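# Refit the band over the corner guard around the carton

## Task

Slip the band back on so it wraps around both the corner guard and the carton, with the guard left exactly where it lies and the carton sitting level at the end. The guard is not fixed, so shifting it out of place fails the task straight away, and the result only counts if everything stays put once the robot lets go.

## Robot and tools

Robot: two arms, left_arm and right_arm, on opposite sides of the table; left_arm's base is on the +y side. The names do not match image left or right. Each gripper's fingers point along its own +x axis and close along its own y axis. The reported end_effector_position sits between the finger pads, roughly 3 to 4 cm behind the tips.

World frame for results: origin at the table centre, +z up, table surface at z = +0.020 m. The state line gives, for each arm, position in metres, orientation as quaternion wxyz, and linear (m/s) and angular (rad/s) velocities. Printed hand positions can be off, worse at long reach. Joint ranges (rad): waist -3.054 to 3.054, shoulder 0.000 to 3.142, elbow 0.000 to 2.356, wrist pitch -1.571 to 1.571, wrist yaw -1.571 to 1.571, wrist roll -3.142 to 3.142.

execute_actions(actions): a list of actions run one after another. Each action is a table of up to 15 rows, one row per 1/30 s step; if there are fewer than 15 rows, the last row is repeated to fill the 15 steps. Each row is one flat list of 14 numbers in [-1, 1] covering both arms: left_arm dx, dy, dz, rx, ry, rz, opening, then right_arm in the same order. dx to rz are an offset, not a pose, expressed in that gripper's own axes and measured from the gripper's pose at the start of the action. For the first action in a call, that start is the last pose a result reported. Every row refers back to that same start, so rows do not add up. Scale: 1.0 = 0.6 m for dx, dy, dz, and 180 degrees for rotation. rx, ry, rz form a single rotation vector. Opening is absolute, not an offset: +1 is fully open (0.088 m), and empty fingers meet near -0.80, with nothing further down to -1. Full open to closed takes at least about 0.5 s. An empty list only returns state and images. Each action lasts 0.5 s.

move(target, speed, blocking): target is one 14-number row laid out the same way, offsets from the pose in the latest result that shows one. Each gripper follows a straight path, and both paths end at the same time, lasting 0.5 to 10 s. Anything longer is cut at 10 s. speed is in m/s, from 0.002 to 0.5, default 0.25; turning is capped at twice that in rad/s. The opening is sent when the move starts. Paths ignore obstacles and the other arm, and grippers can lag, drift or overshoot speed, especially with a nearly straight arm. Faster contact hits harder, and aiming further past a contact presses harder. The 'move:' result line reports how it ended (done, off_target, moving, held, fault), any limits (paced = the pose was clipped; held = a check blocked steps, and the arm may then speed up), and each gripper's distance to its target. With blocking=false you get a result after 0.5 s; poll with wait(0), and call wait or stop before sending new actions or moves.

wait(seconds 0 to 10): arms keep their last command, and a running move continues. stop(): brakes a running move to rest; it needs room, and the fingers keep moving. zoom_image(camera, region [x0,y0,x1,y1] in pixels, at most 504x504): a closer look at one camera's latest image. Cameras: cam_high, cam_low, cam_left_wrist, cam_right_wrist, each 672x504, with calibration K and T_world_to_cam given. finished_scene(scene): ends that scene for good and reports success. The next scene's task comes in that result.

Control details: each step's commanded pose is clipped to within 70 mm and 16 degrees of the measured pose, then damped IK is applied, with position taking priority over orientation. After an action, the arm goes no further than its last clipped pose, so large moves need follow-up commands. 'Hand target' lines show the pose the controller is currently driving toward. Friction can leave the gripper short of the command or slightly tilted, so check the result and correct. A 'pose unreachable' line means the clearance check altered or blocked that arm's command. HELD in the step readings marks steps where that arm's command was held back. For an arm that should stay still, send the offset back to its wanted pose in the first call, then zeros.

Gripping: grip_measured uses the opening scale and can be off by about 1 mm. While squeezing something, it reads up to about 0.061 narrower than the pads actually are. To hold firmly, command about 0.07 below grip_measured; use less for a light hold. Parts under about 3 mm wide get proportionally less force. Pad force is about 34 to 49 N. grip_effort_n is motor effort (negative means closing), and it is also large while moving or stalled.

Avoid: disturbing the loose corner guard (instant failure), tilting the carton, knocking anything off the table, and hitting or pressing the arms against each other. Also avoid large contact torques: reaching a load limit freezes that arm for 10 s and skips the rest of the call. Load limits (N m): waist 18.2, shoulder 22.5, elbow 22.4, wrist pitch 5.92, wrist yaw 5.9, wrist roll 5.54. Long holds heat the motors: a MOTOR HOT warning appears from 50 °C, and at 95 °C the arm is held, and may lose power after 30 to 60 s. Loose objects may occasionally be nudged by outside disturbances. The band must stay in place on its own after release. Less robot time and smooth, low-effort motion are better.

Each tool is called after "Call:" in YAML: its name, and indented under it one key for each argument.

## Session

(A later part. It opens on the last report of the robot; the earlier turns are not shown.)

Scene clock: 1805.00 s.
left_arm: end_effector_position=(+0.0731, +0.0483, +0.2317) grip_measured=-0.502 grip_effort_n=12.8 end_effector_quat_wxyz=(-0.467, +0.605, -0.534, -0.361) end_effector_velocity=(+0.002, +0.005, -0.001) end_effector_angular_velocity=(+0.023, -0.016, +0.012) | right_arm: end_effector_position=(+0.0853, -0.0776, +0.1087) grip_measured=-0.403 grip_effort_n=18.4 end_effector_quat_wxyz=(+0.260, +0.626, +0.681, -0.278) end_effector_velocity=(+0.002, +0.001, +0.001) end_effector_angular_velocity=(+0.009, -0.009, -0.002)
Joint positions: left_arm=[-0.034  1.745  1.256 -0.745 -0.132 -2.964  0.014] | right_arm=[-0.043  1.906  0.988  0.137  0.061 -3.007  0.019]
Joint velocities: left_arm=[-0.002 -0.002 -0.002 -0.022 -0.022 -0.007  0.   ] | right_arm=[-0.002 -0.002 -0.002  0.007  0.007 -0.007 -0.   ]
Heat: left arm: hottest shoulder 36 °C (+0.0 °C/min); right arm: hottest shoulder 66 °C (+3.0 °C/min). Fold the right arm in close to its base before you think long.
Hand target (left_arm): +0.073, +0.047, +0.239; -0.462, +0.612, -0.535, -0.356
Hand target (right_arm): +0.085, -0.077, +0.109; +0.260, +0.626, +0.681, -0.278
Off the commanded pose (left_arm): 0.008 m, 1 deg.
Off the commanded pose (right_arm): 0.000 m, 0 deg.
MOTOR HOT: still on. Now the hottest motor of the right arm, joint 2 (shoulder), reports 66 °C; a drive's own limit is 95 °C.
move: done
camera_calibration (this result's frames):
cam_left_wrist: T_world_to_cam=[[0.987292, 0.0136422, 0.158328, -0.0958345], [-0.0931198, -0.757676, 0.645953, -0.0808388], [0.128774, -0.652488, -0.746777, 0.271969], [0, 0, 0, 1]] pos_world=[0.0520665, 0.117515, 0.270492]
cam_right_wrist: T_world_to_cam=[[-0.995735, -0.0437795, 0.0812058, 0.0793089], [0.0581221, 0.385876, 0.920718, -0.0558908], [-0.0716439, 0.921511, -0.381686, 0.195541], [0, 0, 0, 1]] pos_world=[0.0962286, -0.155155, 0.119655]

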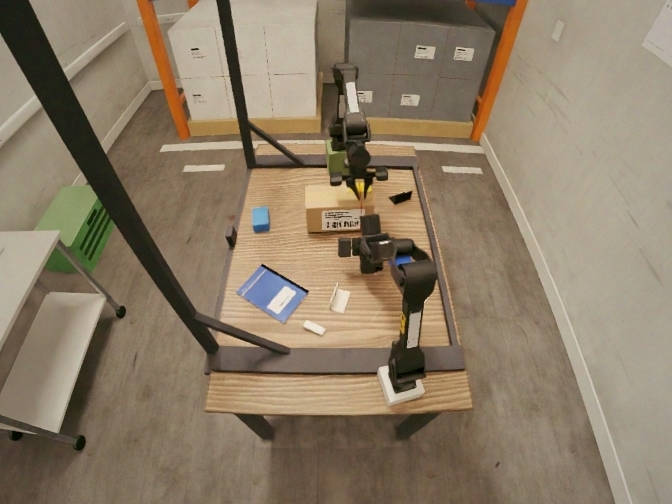

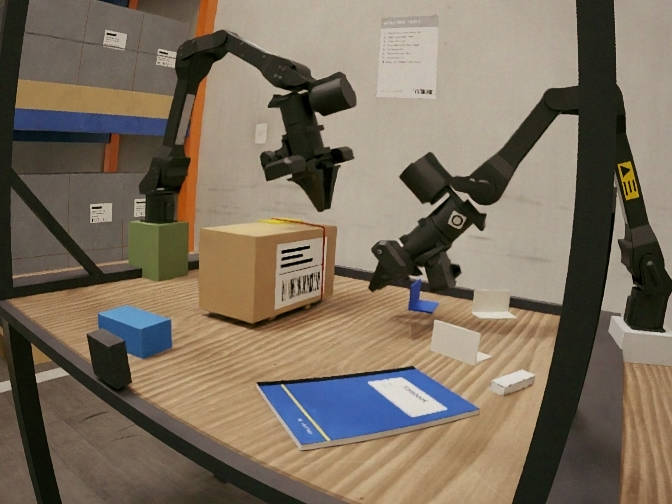

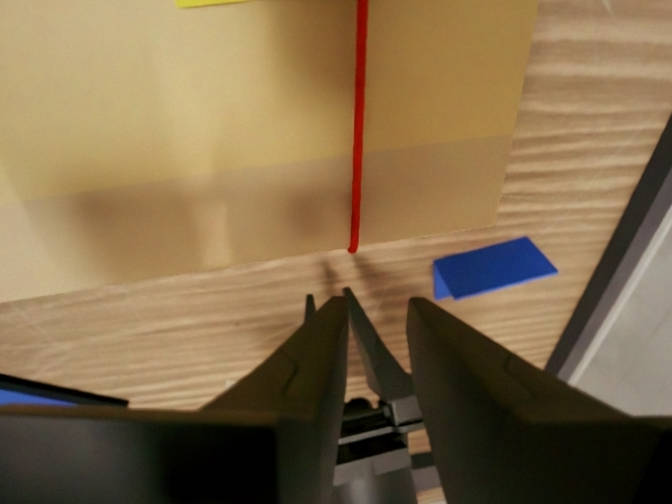

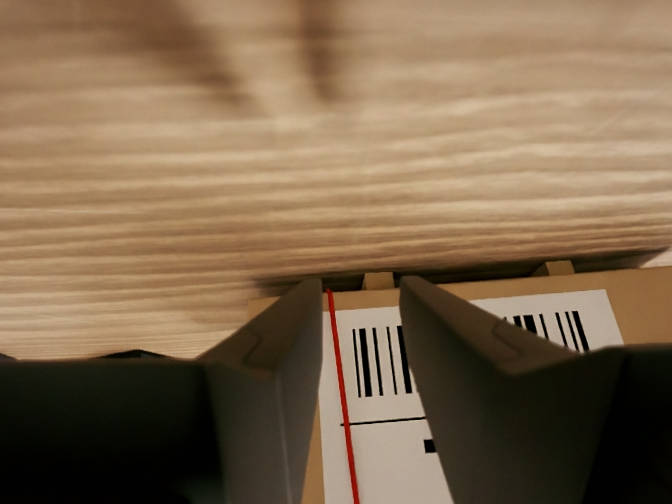

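Call:
execute_actions:
  actions: []

Scene clock: 1822.83 s.
left_arm: end_effector_position=(+0.0731, +0.0482, +0.2318) grip_measured=-0.502 grip_effort_n=12.8 end_effector_quat_wxyz=(-0.467, +0.606, -0.534, -0.361) end_effector_velocity=(+0.002, -0.001, +0.003) end_effector_angular_velocity=(-0.011, -0.020, +0.012) | right_arm: end_effector_position=(+0.0853, -0.0776, +0.1087) grip_measured=-0.403 grip_effort_n=18.4 end_effector_quat_wxyz=(+0.260, +0.626, +0.681, -0.278) end_effector_velocity=(+0.003, -0.001, -0.001) end_effector_angular_velocity=(-0.008, -0.002, +0.003)
Joint positions: left_arm=[-0.034  1.745  1.256 -0.745 -0.132 -2.964  0.014] | right_arm=[-0.043  1.906  0.988  0.137  0.061 -3.007  0.019]
Joint velocities: left_arm=[-0.002 -0.007 -0.002  0.007 -0.022 -0.007 -0.   ] | right_arm=[-0.007 -0.002 -0.002 -0.007 -0.007 -0.007 -0.   ]
Heat: left arm: hottest shoulder 39 °C (+0.0 °C/min); right arm: hottest shoulder 62 °C (-3.0 °C/min). Fold the right arm in close to its base before you think long.
Hand target (left_arm): +0.073, +0.046, +0.239; -0.462, +0.612, -0.535, -0.355
Hand target (right_arm): +0.085, -0.077, +0.109; +0.260, +0.626, +0.681, -0.278
Off the commanded pose (left_arm): 0.007 m, 1 deg.
Off the commanded pose (right_arm): 0.000 m, 0 deg.
MOTOR HOT: still on. Now the hottest motor of the right arm, joint 2 (shoulder), reports 62 °C; a drive's own limit is 95 °C.
camera_calibration (this result's frames):
cam_left_wrist: T_world_to_cam=[[0.987234, 0.0137595, 0.158682, -0.0959919], [-0.0932554, -0.757716, 0.645887, -0.0808818], [0.129123, -0.65244, -0.746759, 0.271996], [0, 0, 0, 1]] pos_world=[0.0521029, 0.117496, 0.270588]
cam_right_wrist: T_world_to_cam=[[-0.995735, -0.0437795, 0.0812058, 0.0793089], [0.0581221, 0.385876, 0.920718, -0.0558908], [-0.0716439, 0.921511, -0.381686, 0.195541], [0, 0, 0, 1]] pos_world=[0.0962286, -0.155155, 0.119655]

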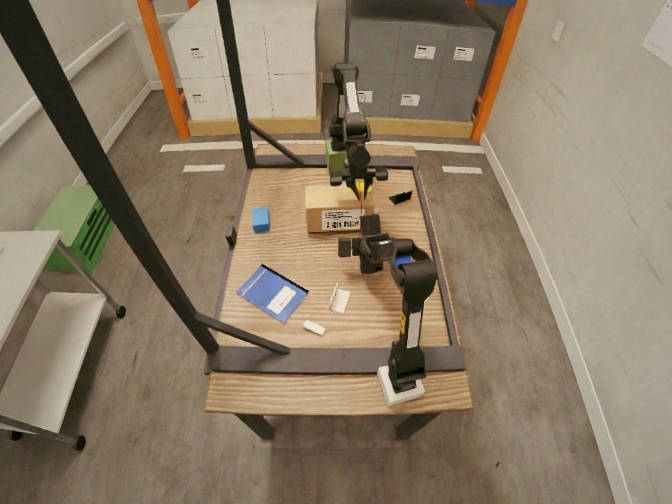

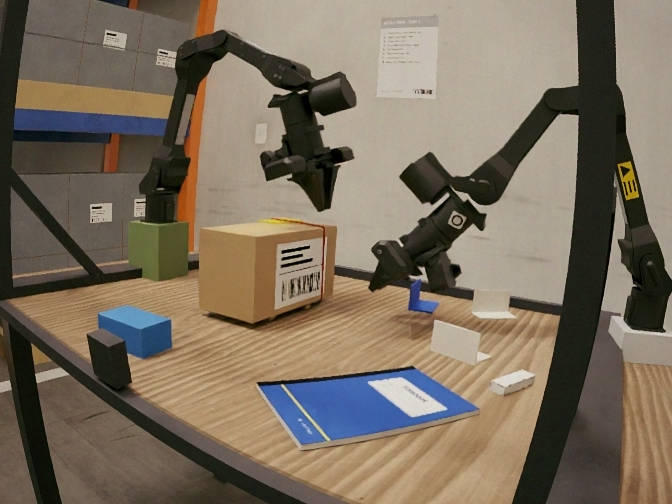

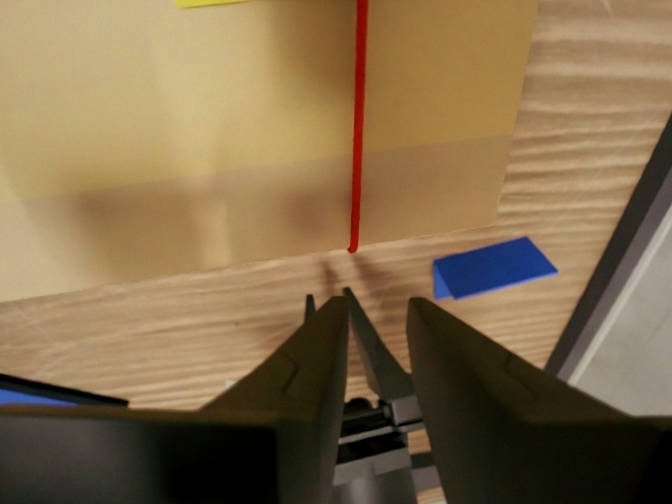

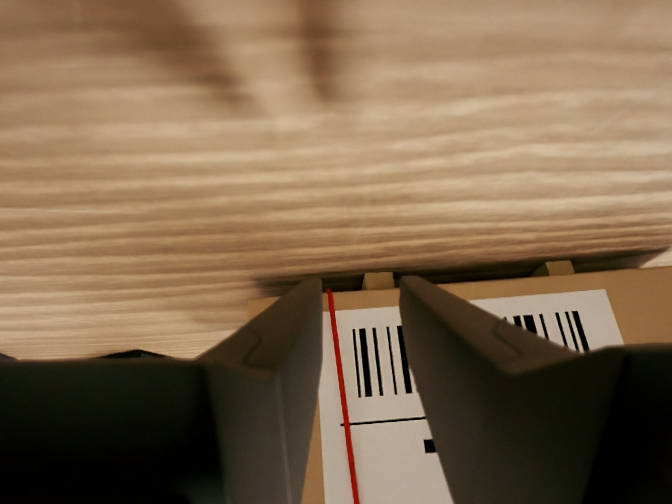

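Call:
zoom_image:
  camera: "cam_low"
  region: [190, 200, 350, 330]

Call:
zoom_image:
  camera: "cam_high"
  region: [295, 160, 395, 240]

Region (190, 200, 350, 330) of cam_low's 672x504 image, scaled by 3.150, with more detail than that image has; it fills the top 410 rows of this view, and the rest is white.

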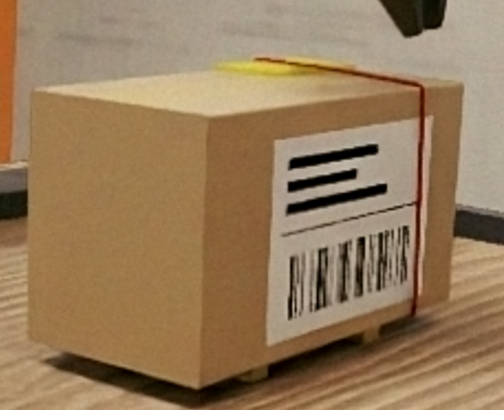

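Region (295, 160, 395, 240) of cam_high's 672x504 image, scaled by 5.040, with more detail than that image has; it fills the top 403 rows of this view, and the rest is white.

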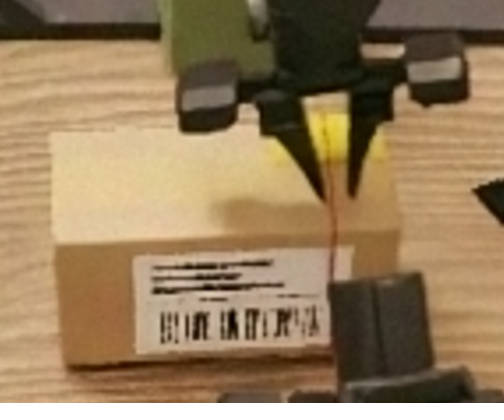

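Call:
zoom_image:
  camera: "cam_left_wrist"
  region: [260, 0, 620, 300]

Region (260, 0, 620, 300) of cam_left_wrist's 672x504 image, scaled by 1.400, with more detail than that image has.

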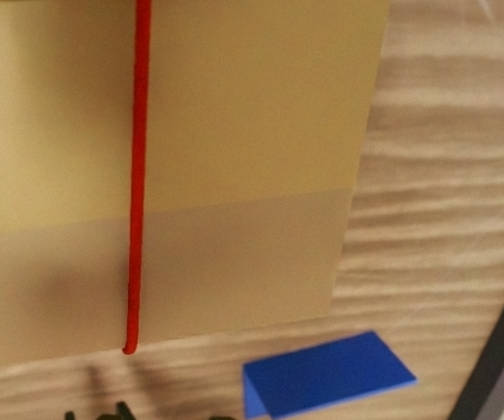

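Call:
move:
  target: [0.0,0,0,0,0,0,-0.5, -0.15,0,0,0,0,0,-0.4]
  speed: 0.25

Scene clock: 1865.97 s.
left_arm: end_effector_position=(+0.0731, +0.0482, +0.2318) grip_measured=-0.502 grip_effort_n=12.8 end_effector_quat_wxyz=(-0.467, +0.606, -0.534, -0.361) end_effector_velocity=(+0.000, +0.001, +0.001) end_effector_angular_velocity=(+0.002, -0.004, +0.007) | right_arm: end_effector_position=(+0.0932, -0.1360, +0.1727) grip_measured=-0.403 grip_effort_n=18.4 end_effector_quat_wxyz=(+0.259, +0.625, +0.682, -0.277) end_effector_velocity=(+0.001, -0.004, +0.000) end_effector_angular_velocity=(-0.011, -0.002, -0.008)
Joint positions: left_arm=[-0.034  1.745  1.256 -0.745 -0.132 -2.964  0.014] | right_arm=[-0.03   1.559  0.87  -0.089  0.069 -2.999  0.019]
Joint velocities: left_arm=[-0.002 -0.002  0.002 -0.007 -0.007 -0.007  0.   ] | right_arm=[ 0.002 -0.012 -0.002 -0.022  0.007  0.007 -0.   ]
Heat: left arm: hottest shoulder 42 °C (+5.1 °C/min); right arm: hottest shoulder 58 °C (-8.1 °C/min). Fold the right arm in close to its base before you think long.
Hand target (left_arm): +0.073, +0.048, +0.232; -0.467, +0.606, -0.534, -0.361
Hand target (right_arm): +0.093, -0.141, +0.172; +0.260, +0.626, +0.680, -0.278
Off the commanded pose (left_arm): 0.000 m, 0 deg.
Off the commanded pose (right_arm): 0.005 m, 0 deg.
MOTOR HOT: still on. Now the hottest motor of the right arm, joint 2 (shoulder), reports 58 °C; a drive's own limit is 95 °C.
move: done
camera_calibration (this result's frames):
cam_left_wrist: T_world_to_cam=[[0.987234, 0.0137595, 0.158682, -0.0959919], [-0.0932554, -0.757716, 0.645887, -0.0808818], [0.129123, -0.65244, -0.746759, 0.271996], [0, 0, 0, 1]] pos_world=[0.0521029, 0.117496, 0.270588]
cam_right_wrist: T_world_to_cam=[[-0.995591, -0.0458642, 0.0818233, 0.0790138], [0.0581413, 0.382792, 0.922003, -0.0934044], [-0.0736082, 0.922695, -0.378438, 0.274086], [0, 0, 0, 1]] pos_world=[0.104271, -0.21352, 0.183378]

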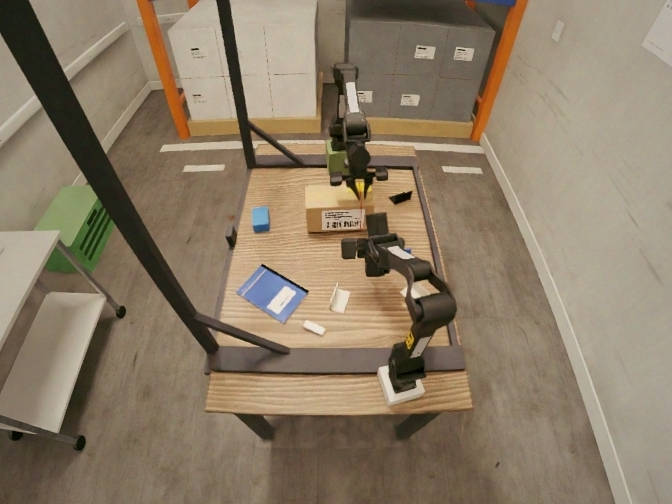

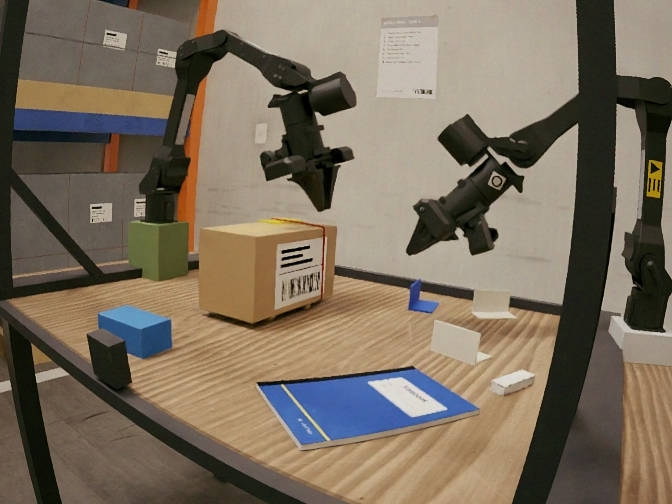

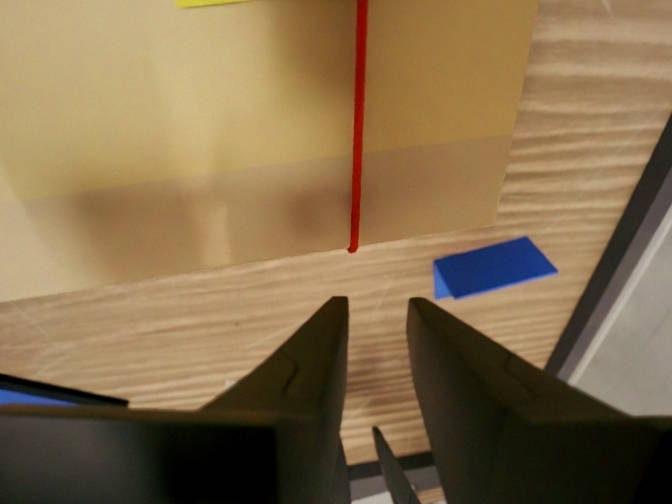

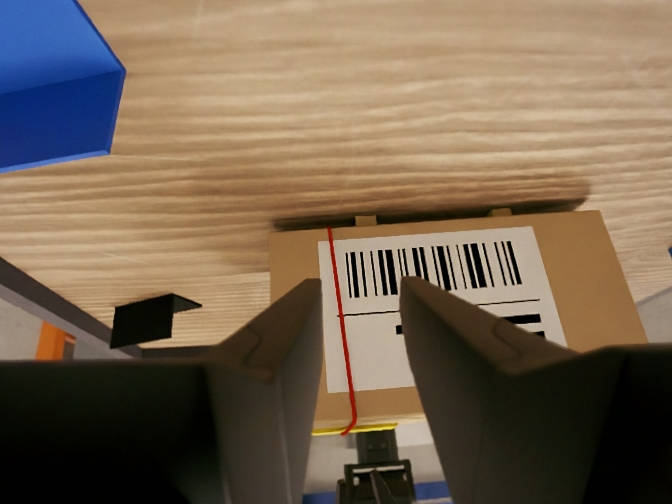

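Call:
move:
  target: [0.047,0.0075,0.0045,0,0,0,-0.5, -0.1,0,0,0,0,0,-0.4]
  speed: 0.06

Call:
zoom_image:
  camera: "cam_left_wrist"
  region: [240, 120, 500, 380]

Scene clock: 1877.00 s.
left_arm: end_effector_position=(+0.0742, +0.0397, +0.2125) grip_measured=-0.502 grip_effort_n=12.8 end_effector_quat_wxyz=(-0.461, +0.611, -0.537, -0.354) end_effector_velocity=(+0.000, -0.001, -0.001) end_effector_angular_velocity=(-0.005, +0.000, +0.021) | right_arm: end_effector_position=(+0.0984, -0.1736, +0.2173) grip_measured=-0.403 grip_effort_n=18.4 end_effector_quat_wxyz=(+0.257, +0.625, +0.683, -0.275) end_effector_velocity=(-0.004, -0.003, -0.003) end_effector_angular_velocity=(-0.015, +0.007, +0.023)
Joint positions: left_arm=[-0.034  1.782  1.214 -0.643 -0.132 -2.964  0.014] | right_arm=[-0.02   1.341  0.865 -0.296  0.074 -2.993  0.019]
Joint velocities: left_arm=[-0.002  0.002 -0.002  0.007 -0.007 -0.022  0.   ] | right_arm=[ 0.002 -0.002 -0.007 -0.007 -0.022 -0.007 -0.   ]
Heat: left arm: hottest shoulder 41 °C (+3.0 °C/min); right arm: hottest shoulder 56 °C (-7.1 °C/min). Fold the right arm in close to its base before you think long.
Hand target (left_arm): +0.074, +0.042, +0.204; -0.467, +0.606, -0.534, -0.361
Hand target (right_arm): +0.099, -0.178, +0.215; +0.259, +0.625, +0.682, -0.277
Off the commanded pose (left_arm): 0.009 m, 1 deg.
Off the commanded pose (right_arm): 0.006 m, 0 deg.
MOTOR HOT: still on. Now the hottest motor of the right arm, joint 2 (shoulder), reports 56 °C; a drive's own limit is 95 °C.
move: off_target (left_arm)
camera_calibration (this result's frames):
cam_left_wrist: T_world_to_cam=[[0.986786, 0.0174531, 0.161086, -0.0944563], [-0.0950887, -0.742597, 0.662953, -0.0788813], [0.131193, -0.669511, -0.731125, 0.249034], [0, 0, 0, 1]] pos_world=[0.053036, 0.109802, 0.249585]
cam_right_wrist: T_world_to_cam=[[-0.995355, -0.0483281, 0.0832694, 0.078065], [0.0590163, 0.377081, 0.924298, -0.121968], [-0.0760689, 0.924919, -0.372477, 0.325396], [0, 0, 0, 1]] pos_world=[0.109653, -0.2512, 0.227437]

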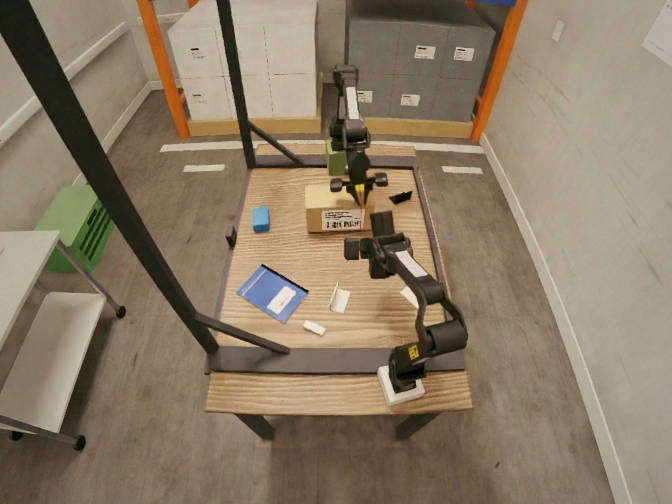

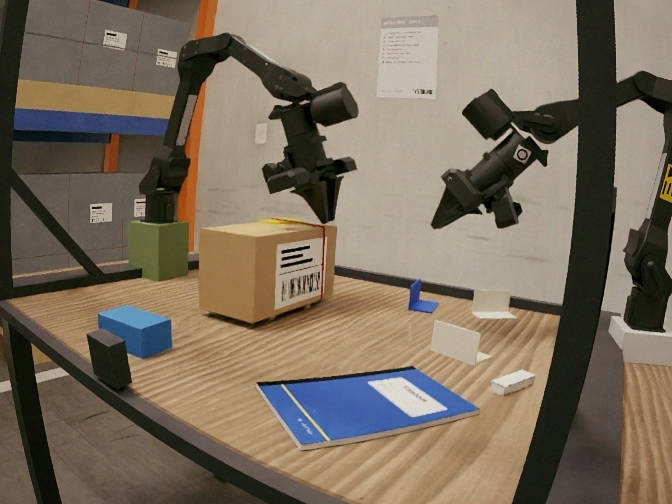

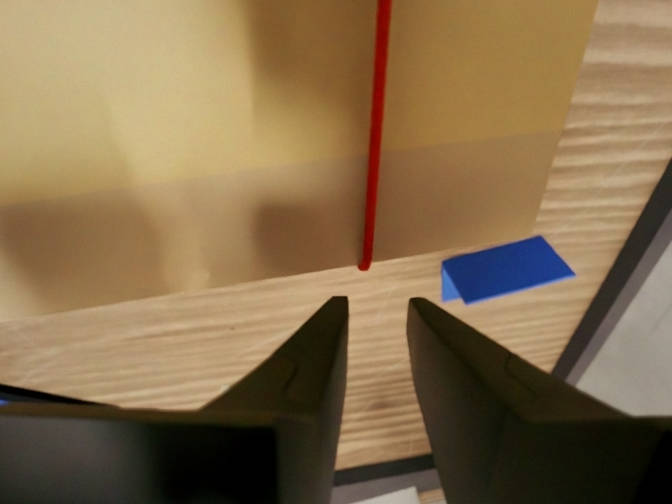

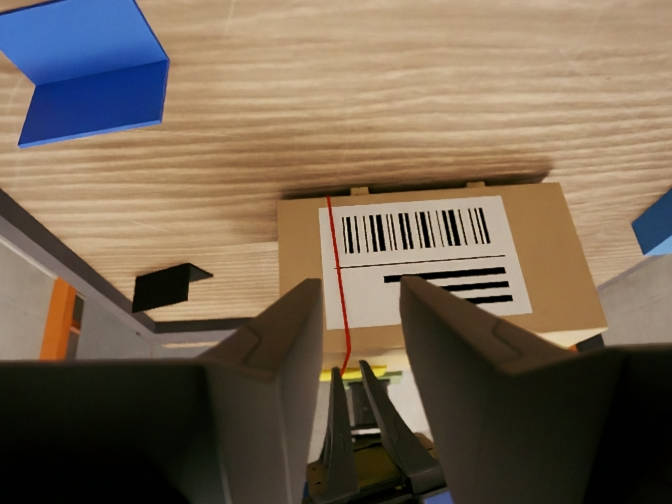

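Region (240, 120, 500, 380) of cam_left_wrist's 672x504 image, scaled by 1.938, with more detail than that image has.

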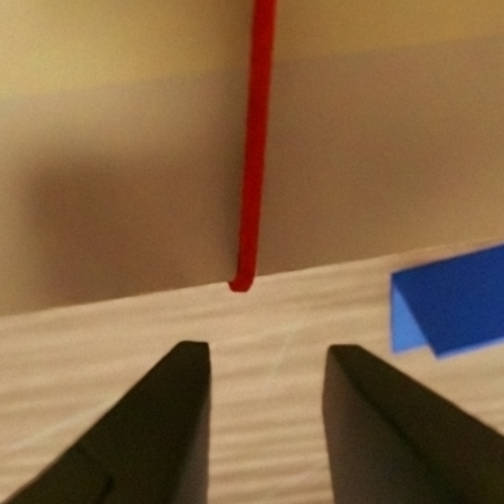

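Call:
move:
  target: [0.026,0.004,0.011,0,0,0,-0.5, 0,0,0,0,0,0,-0.4]
  speed: 0.04

Call:
zoom_image:
  camera: "cam_right_wrist"
  region: [260, 180, 420, 400]

Scene clock: 1885.70 s.
left_arm: end_effector_position=(+0.0744, +0.0380, +0.2042) grip_measured=-0.502 grip_effort_n=12.8 end_effector_quat_wxyz=(-0.455, +0.617, -0.540, -0.347) end_effector_velocity=(+0.000, -0.001, +0.001) end_effector_angular_velocity=(-0.008, -0.005, +0.007) | right_arm: end_effector_position=(+0.0983, -0.1737, +0.2172) grip_measured=-0.403 grip_effort_n=18.4 end_effector_quat_wxyz=(+0.257, +0.625, +0.683, -0.276) end_effector_velocity=(+0.001, -0.004, -0.004) end_effector_angular_velocity=(-0.022, -0.005, +0.008)
Joint positions: left_arm=[-0.034  1.785  1.174 -0.578 -0.132 -2.964  0.014] | right_arm=[-0.02   1.341  0.865 -0.296  0.074 -2.993  0.019]
Joint velocities: left_arm=[-0.002 -0.002 -0.002  0.007 -0.007 -0.007 -0.   ] | right_arm=[-0.002 -0.002 -0.002 -0.022 -0.007 -0.007 -0.   ]
Heat: left arm: hottest shoulder 40 °C (+1.0 °C/min); right arm: hottest shoulder 55 °C (-6.0 °C/min). Fold the right arm in close to its base before you think long.
Hand target (left_arm): +0.075, +0.041, +0.195; -0.461, +0.611, -0.537, -0.354
Hand target (right_arm): +0.098, -0.174, +0.217; +0.257, +0.625, +0.683, -0.275
Off the commanded pose (left_arm): 0.009 m, 1 deg.
Off the commanded pose (right_arm): 0.000 m, 0 deg.
MOTOR HOT: still on. Now the hottest motor of the right arm, joint 2 (shoulder), reports 55 °C; a drive's own limit is 95 °C.
move: off_target (left_arm)
camera_calibration (this result's frames):
cam_left_wrist: T_world_to_cam=[[0.986339, 0.0211394, 0.163367, -0.0938644], [-0.0969382, -0.727346, 0.67939, -0.0784091], [0.133186, -0.685945, -0.715361, 0.239075], [0, 0, 0, 1]] pos_world=[0.0531398, 0.108946, 0.23963]
cam_right_wrist: T_world_to_cam=[[-0.995333, -0.0484099, 0.0834755, 0.077883], [0.0591458, 0.377461, 0.924135, -0.121786], [-0.076246, 0.924759, -0.372837, 0.325509], [0, 0, 0, 1]] pos_world=[0.109541, -0.251278, 0.227407]

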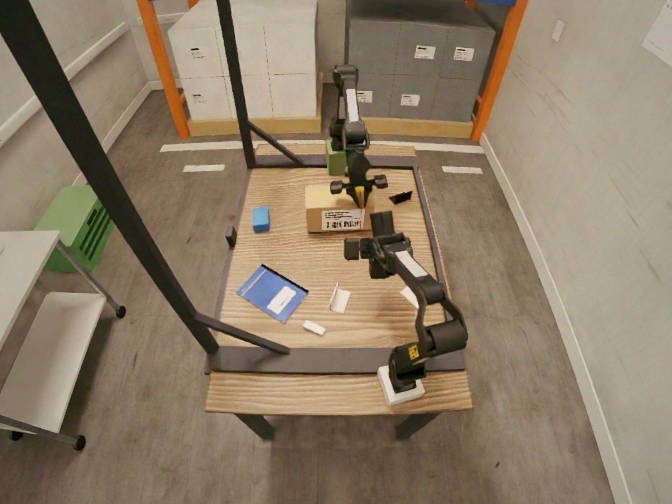

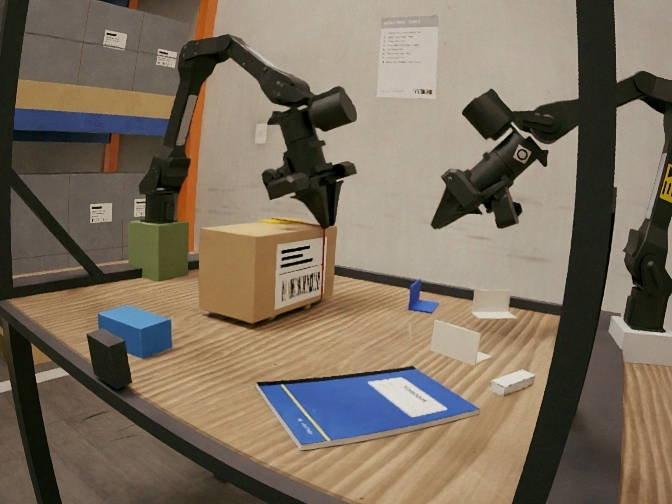

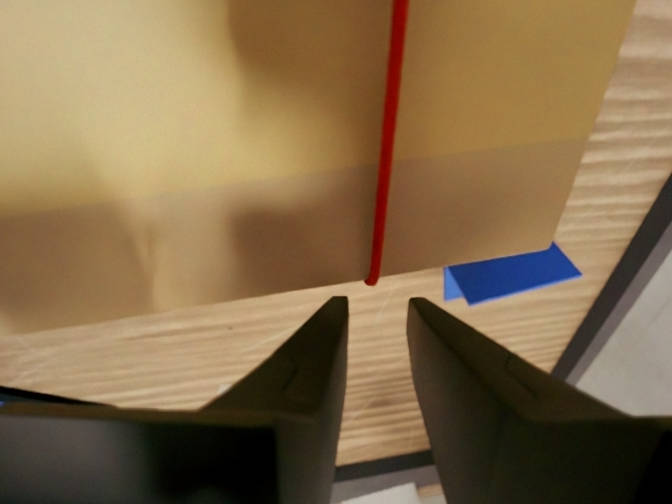

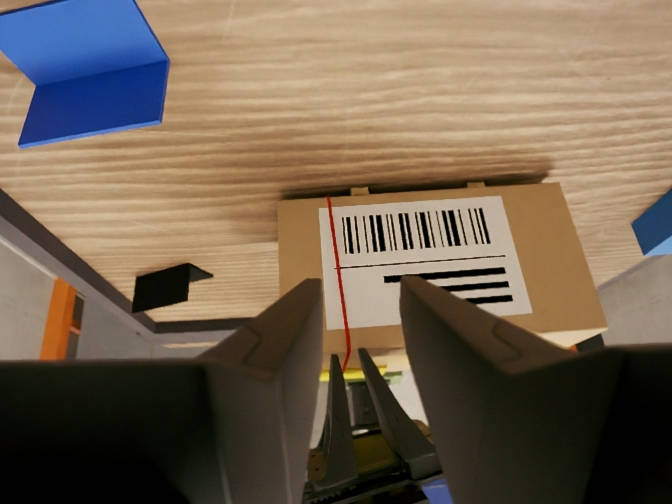

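Region (260, 180, 420, 400) of cam_right_wrist's 672x504 image, scaled by 2.291, with more detail than that image has; it fills the left 367 columns of this view, and the rest is white.

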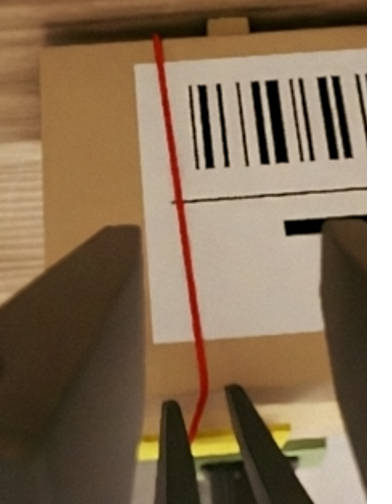

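Call:
execute_actions:
  actions:
    - [[0.018,0,0.012,0,0,0,-0.5, 0,0,0,0,0,0,-0.4]]
    - [[0,0,0,0,0,0,-0.5, 0,0,0,0,0,0,-0.4]]

Call:
zoom_image:
  camera: "cam_right_wrist"
  region: [260, 180, 420, 400]

Scene clock: 1891.93 s.
left_arm: end_effector_position=(+0.0763, +0.0379, +0.1980) grip_measured=-0.502 grip_effort_n=12.8 end_effector_quat_wxyz=(-0.450, +0.622, -0.542, -0.342) end_effector_velocity=(+0.000, +0.001, -0.002) end_effector_angular_velocity=(+0.005, -0.009, -0.006) | right_arm: end_effector_position=(+0.0983, -0.1737, +0.2172) grip_measured=-0.403 grip_effort_n=17.9 end_effector_quat_wxyz=(+0.257, +0.625, +0.683, -0.276) end_effector_velocity=(-0.002, -0.004, -0.004) end_effector_angular_velocity=(-0.024, +0.005, +0.018)
Joint positions: left_arm=[-0.029  1.785  1.141 -0.528 -0.132 -2.962  0.014] | right_arm=[-0.02   1.341  0.865 -0.296  0.074 -2.993  0.019]
Joint velocities: left_arm=[-0.002  0.002 -0.007  0.007 -0.007  0.007 -0.   ] | right_arm=[-0.002 -0.002 -0.002 -0.022 -0.022 -0.007 -0.   ]
Heat: left arm: hottest shoulder 39 °C (-1.0 °C/min); right arm: hottest shoulder 53 °C (-7.1 °C/min). Fold the right arm in close to its base before you think long.
Hand target (left_arm): +0.076, +0.038, +0.198; -0.450, +0.622, -0.542, -0.342
Hand target (right_arm): +0.098, -0.174, +0.217; +0.257, +0.625, +0.683, -0.276
Off the commanded pose (left_arm): 0.000 m, 0 deg.
Off the commanded pose (right_arm): 0.000 m, 0 deg.
MOTOR HOT: still on. Now the hottest motor of the right arm, joint 2 (shoulder), reports 53 °C; a drive's own limit is 95 °C.
Step readings (end_effector_position; steps 1 to 15: 1st action; 16 to 30: 2nd action):
0: left_arm (+0.0744, +0.0378, +0.2043) | right_arm (+0.0983, -0.1737, +0.2172)
1: left_arm (+0.0746, +0.0374, +0.2036) | right_arm (+0.0983, -0.1737, +0.2172)
2: left_arm (+0.0750, +0.0368, +0.2025) | right_arm (+0.0983, -0.1737, +0.2172)
4: left_arm (+0.0758, +0.0377, +0.2000) | right_arm (+0.0983, -0.1737, +0.2172)
8: left_arm (+0.0762, +0.0377, +0.1986) | right_arm (+0.0983, -0.1737, +0.2172)
15: left_arm (+0.0763, +0.0380, +0.1980) | right_arm (+0.0983, -0.1737, +0.2172)
16: left_arm (+0.0763, +0.0379, +0.1980) | right_arm (+0.0983, -0.1737, +0.2172)
17: left_arm (+0.0763, +0.0379, +0.1980) | right_arm (+0.0983, -0.1737, +0.2172)
19: left_arm (+0.0763, +0.0379, +0.1980) | right_arm (+0.0983, -0.1737, +0.2172)
23: left_arm (+0.0763, +0.0379, +0.1980) | right_arm (+0.0983, -0.1737, +0.2172)
30: end_effector_position above
camera_calibration (this result's frames):
cam_left_wrist: T_world_to_cam=[[0.985869, 0.0273316, 0.165271, -0.0953082], [-0.0960868, -0.715893, 0.691566, -0.0769573], [0.137218, -0.697675, -0.703151, 0.232045], [0, 0, 0, 1]] pos_world=[0.0547262, 0.109404, 0.232136]
cam_right_wrist: T_world_to_cam=[[-0.995333, -0.0484099, 0.0834755, 0.077883], [0.0591458, 0.377461, 0.924135, -0.121786], [-0.076246, 0.924759, -0.372837, 0.325509], [0, 0, 0, 1]] pos_world=[0.109541, -0.251278, 0.227407]

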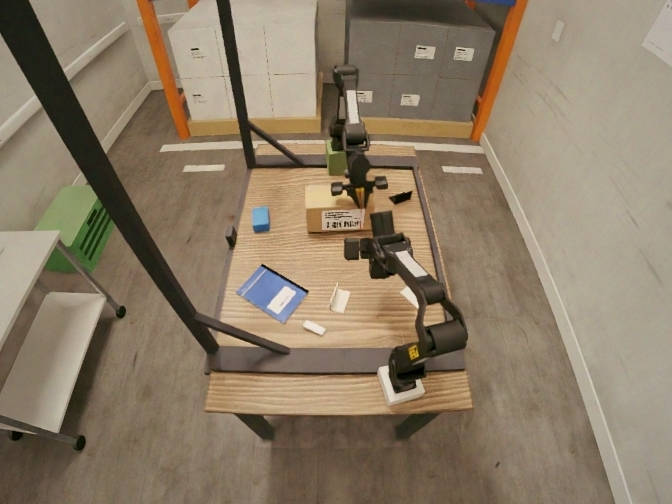

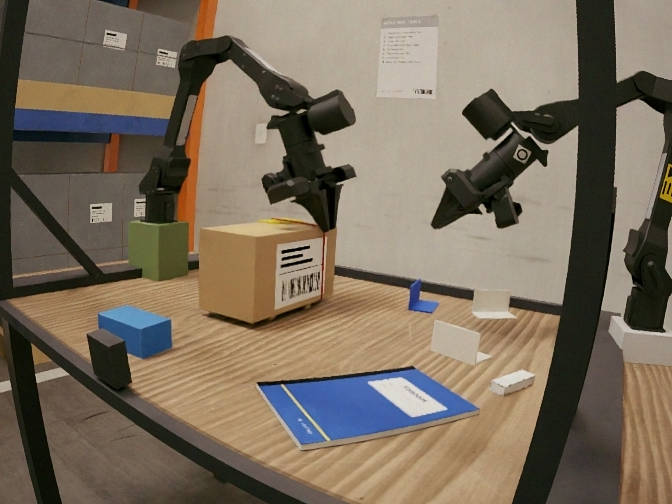

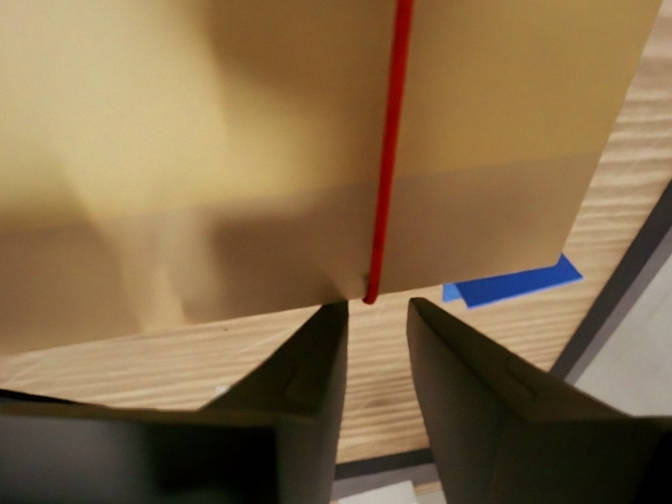

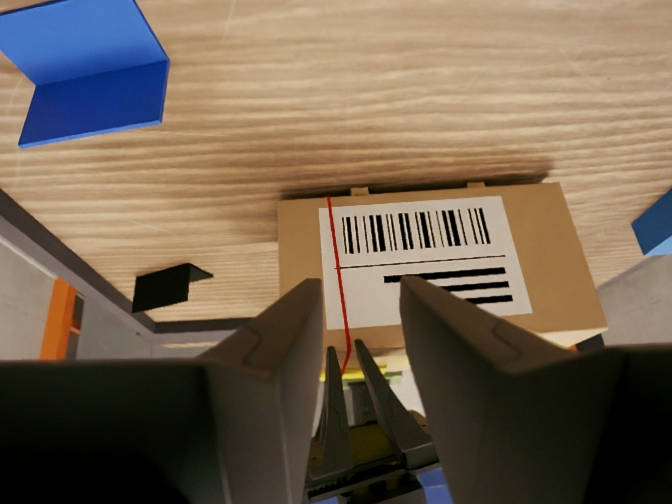

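Region (260, 180, 420, 400) of cam_right_wrist's 672x504 image, scaled by 2.291, with more detail than that image has; it fills the left 367 columns of this view, and the rest is white.

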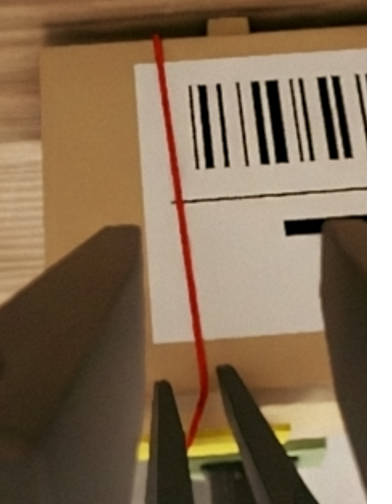

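Call:
execute_actions:
  actions:
    - [[-0.022,0,0.004,0,0,0,-0.5, 0,0,0,0,0,0,-0.4]]
    - [[-0.006,0,0.016,0,0,0,-0.5, 0,0,0,0,0,0,-0.4]]

Call:
zoom_image:
  camera: "cam_right_wrist"
  region: [260, 180, 420, 400]

Scene clock: 1898.60 s.
left_arm: end_effector_position=(+0.0741, +0.0514, +0.2043) grip_measured=-0.502 grip_effort_n=12.8 end_effector_quat_wxyz=(-0.453, +0.619, -0.541, -0.345) end_effector_velocity=(+0.002, +0.004, -0.002) end_effector_angular_velocity=(+0.011, -0.011, +0.026) | right_arm: end_effector_position=(+0.0983, -0.1737, +0.2172) grip_measured=-0.403 grip_effort_n=17.9 end_effector_quat_wxyz=(+0.257, +0.625, +0.683, -0.276) end_effector_velocity=(-0.000, -0.001, +0.001) end_effector_angular_velocity=(-0.003, -0.001, +0.008)
Joint positions: left_arm=[-0.03   1.733  1.109 -0.558 -0.132 -2.962  0.014] | right_arm=[-0.02   1.341  0.865 -0.296  0.074 -2.993  0.019]
Joint velocities: left_arm=[-0.002 -0.002 -0.007 -0.007 -0.022 -0.022 -0.   ] | right_arm=[-0.002 -0.002  0.002 -0.007 -0.007 -0.007 -0.   ]
Heat: left arm: hottest shoulder 40 °C (-1.0 °C/min); right arm: hottest shoulder 52 °C (-8.0 °C/min). Fold the right arm in close to its base before you think long.
Hand target (left_arm): +0.075, +0.054, +0.205; -0.452, +0.620, -0.541, -0.345
Hand target (right_arm): +0.098, -0.174, +0.217; +0.257, +0.625, +0.683, -0.276
Off the commanded pose (left_arm): 0.003 m, 0 deg.
Off the commanded pose (right_arm): 0.000 m, 0 deg.
MOTOR HOT: still on. Now the hottest motor of the right arm, joint 2 (shoulder), reports 52 °C; a drive's own limit is 95 °C.
Step readings (end_effector_position; steps 1 to 15: 1st action; 16 to 30: 2nd action):
0: left_arm (+0.0763, +0.0379, +0.1980) | right_arm (+0.0983, -0.1737, +0.2172)
1: left_arm (+0.0762, +0.0384, +0.1985) | right_arm (+0.0983, -0.1737, +0.2172)
2: left_arm (+0.0761, +0.0391, +0.1993) | right_arm (+0.0983, -0.1737, +0.2172)
4: left_arm (+0.0757, +0.0413, +0.2020) | right_arm (+0.0983, -0.1737, +0.2172)
8: left_arm (+0.0751, +0.0436, +0.2056) | right_arm (+0.0983, -0.1737, +0.2172)
15: left_arm (+0.0751, +0.0441, +0.2055) | right_arm (+0.0983, -0.1737, +0.2172)
16: left_arm (+0.0750, +0.0448, +0.2052) | right_arm (+0.0983, -0.1737, +0.2172)
17: left_arm (+0.0748, +0.0465, +0.2046) | right_arm (+0.0983, -0.1737, +0.2172)
19: left_arm (+0.0744, +0.0496, +0.2045) | right_arm (+0.0983, -0.1737, +0.2172)
23: left_arm (+0.0742, +0.0511, +0.2043) | right_arm (+0.0983, -0.1737, +0.2172)
30: end_effector_position above
camera_calibration (this result's frames):
cam_left_wrist: T_world_to_cam=[[0.986111, 0.0245194, 0.164269, -0.0942807], [-0.0960262, -0.722814, 0.684338, -0.0700465], [0.135515, -0.690608, -0.71042, 0.247473], [0, 0, 0, 1]] pos_world=[0.0527085, 0.122588, 0.239233]
cam_right_wrist: T_world_to_cam=[[-0.995333, -0.0484099, 0.0834755, 0.077883], [0.0591458, 0.377461, 0.924135, -0.121786], [-0.076246, 0.924759, -0.372837, 0.325509], [0, 0, 0, 1]] pos_world=[0.109541, -0.251278, 0.227407]

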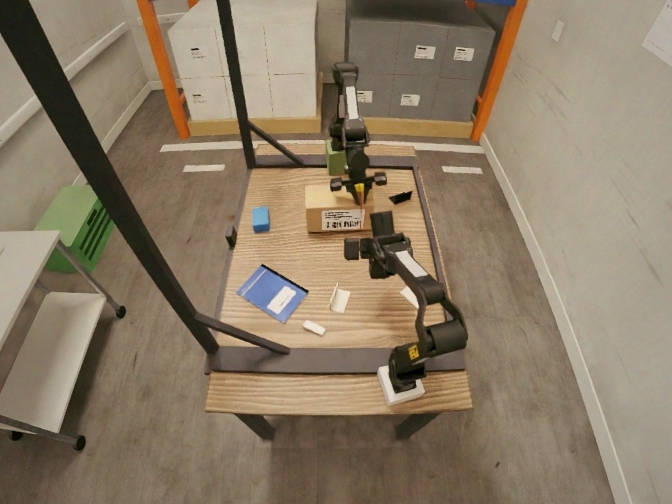

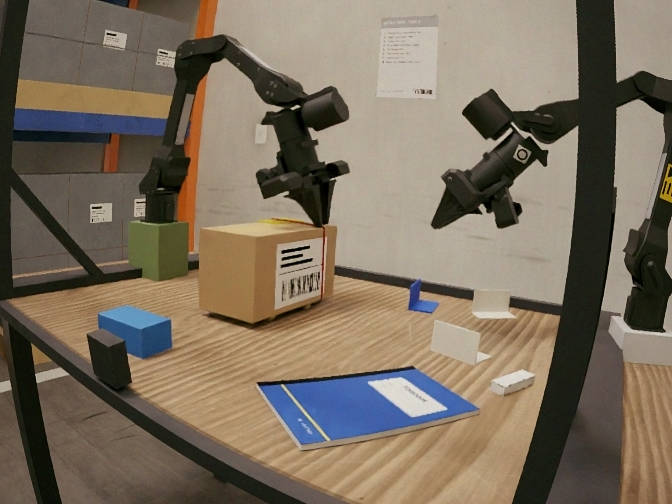

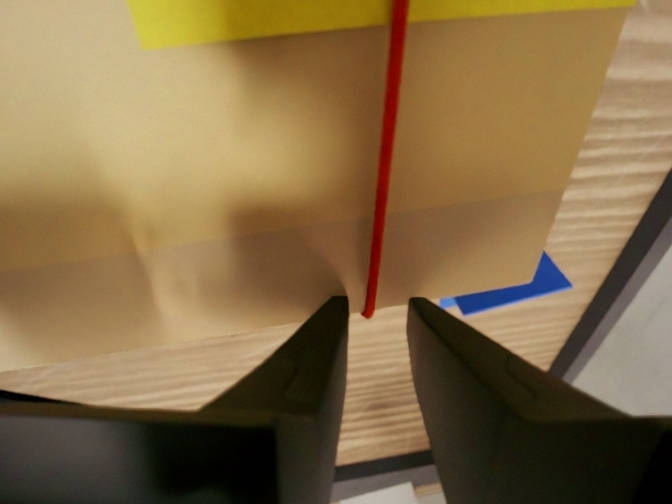

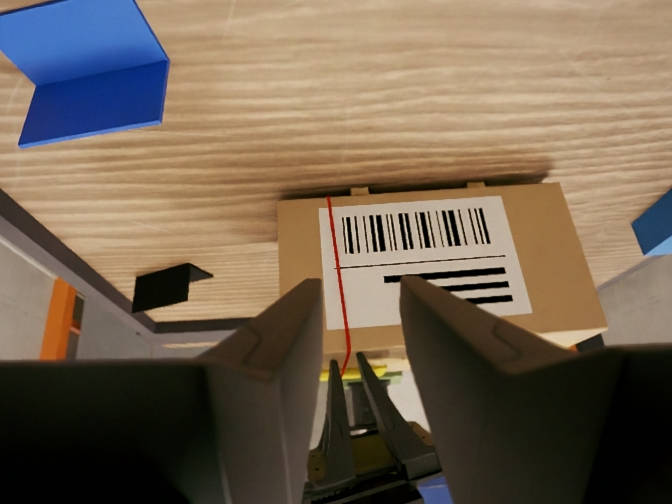

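Region (260, 180, 420, 400) of cam_right_wrist's 672x504 image, scaled by 2.291, with more detail than that image has; it fills the left 367 columns of this view, and the rest is white.

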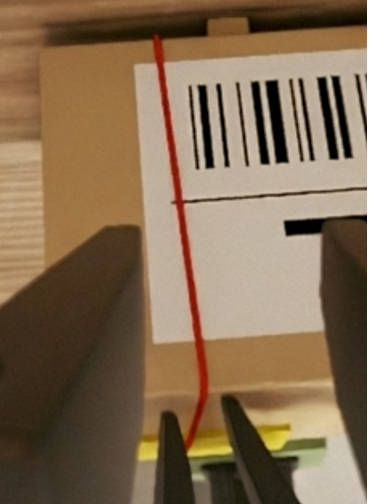

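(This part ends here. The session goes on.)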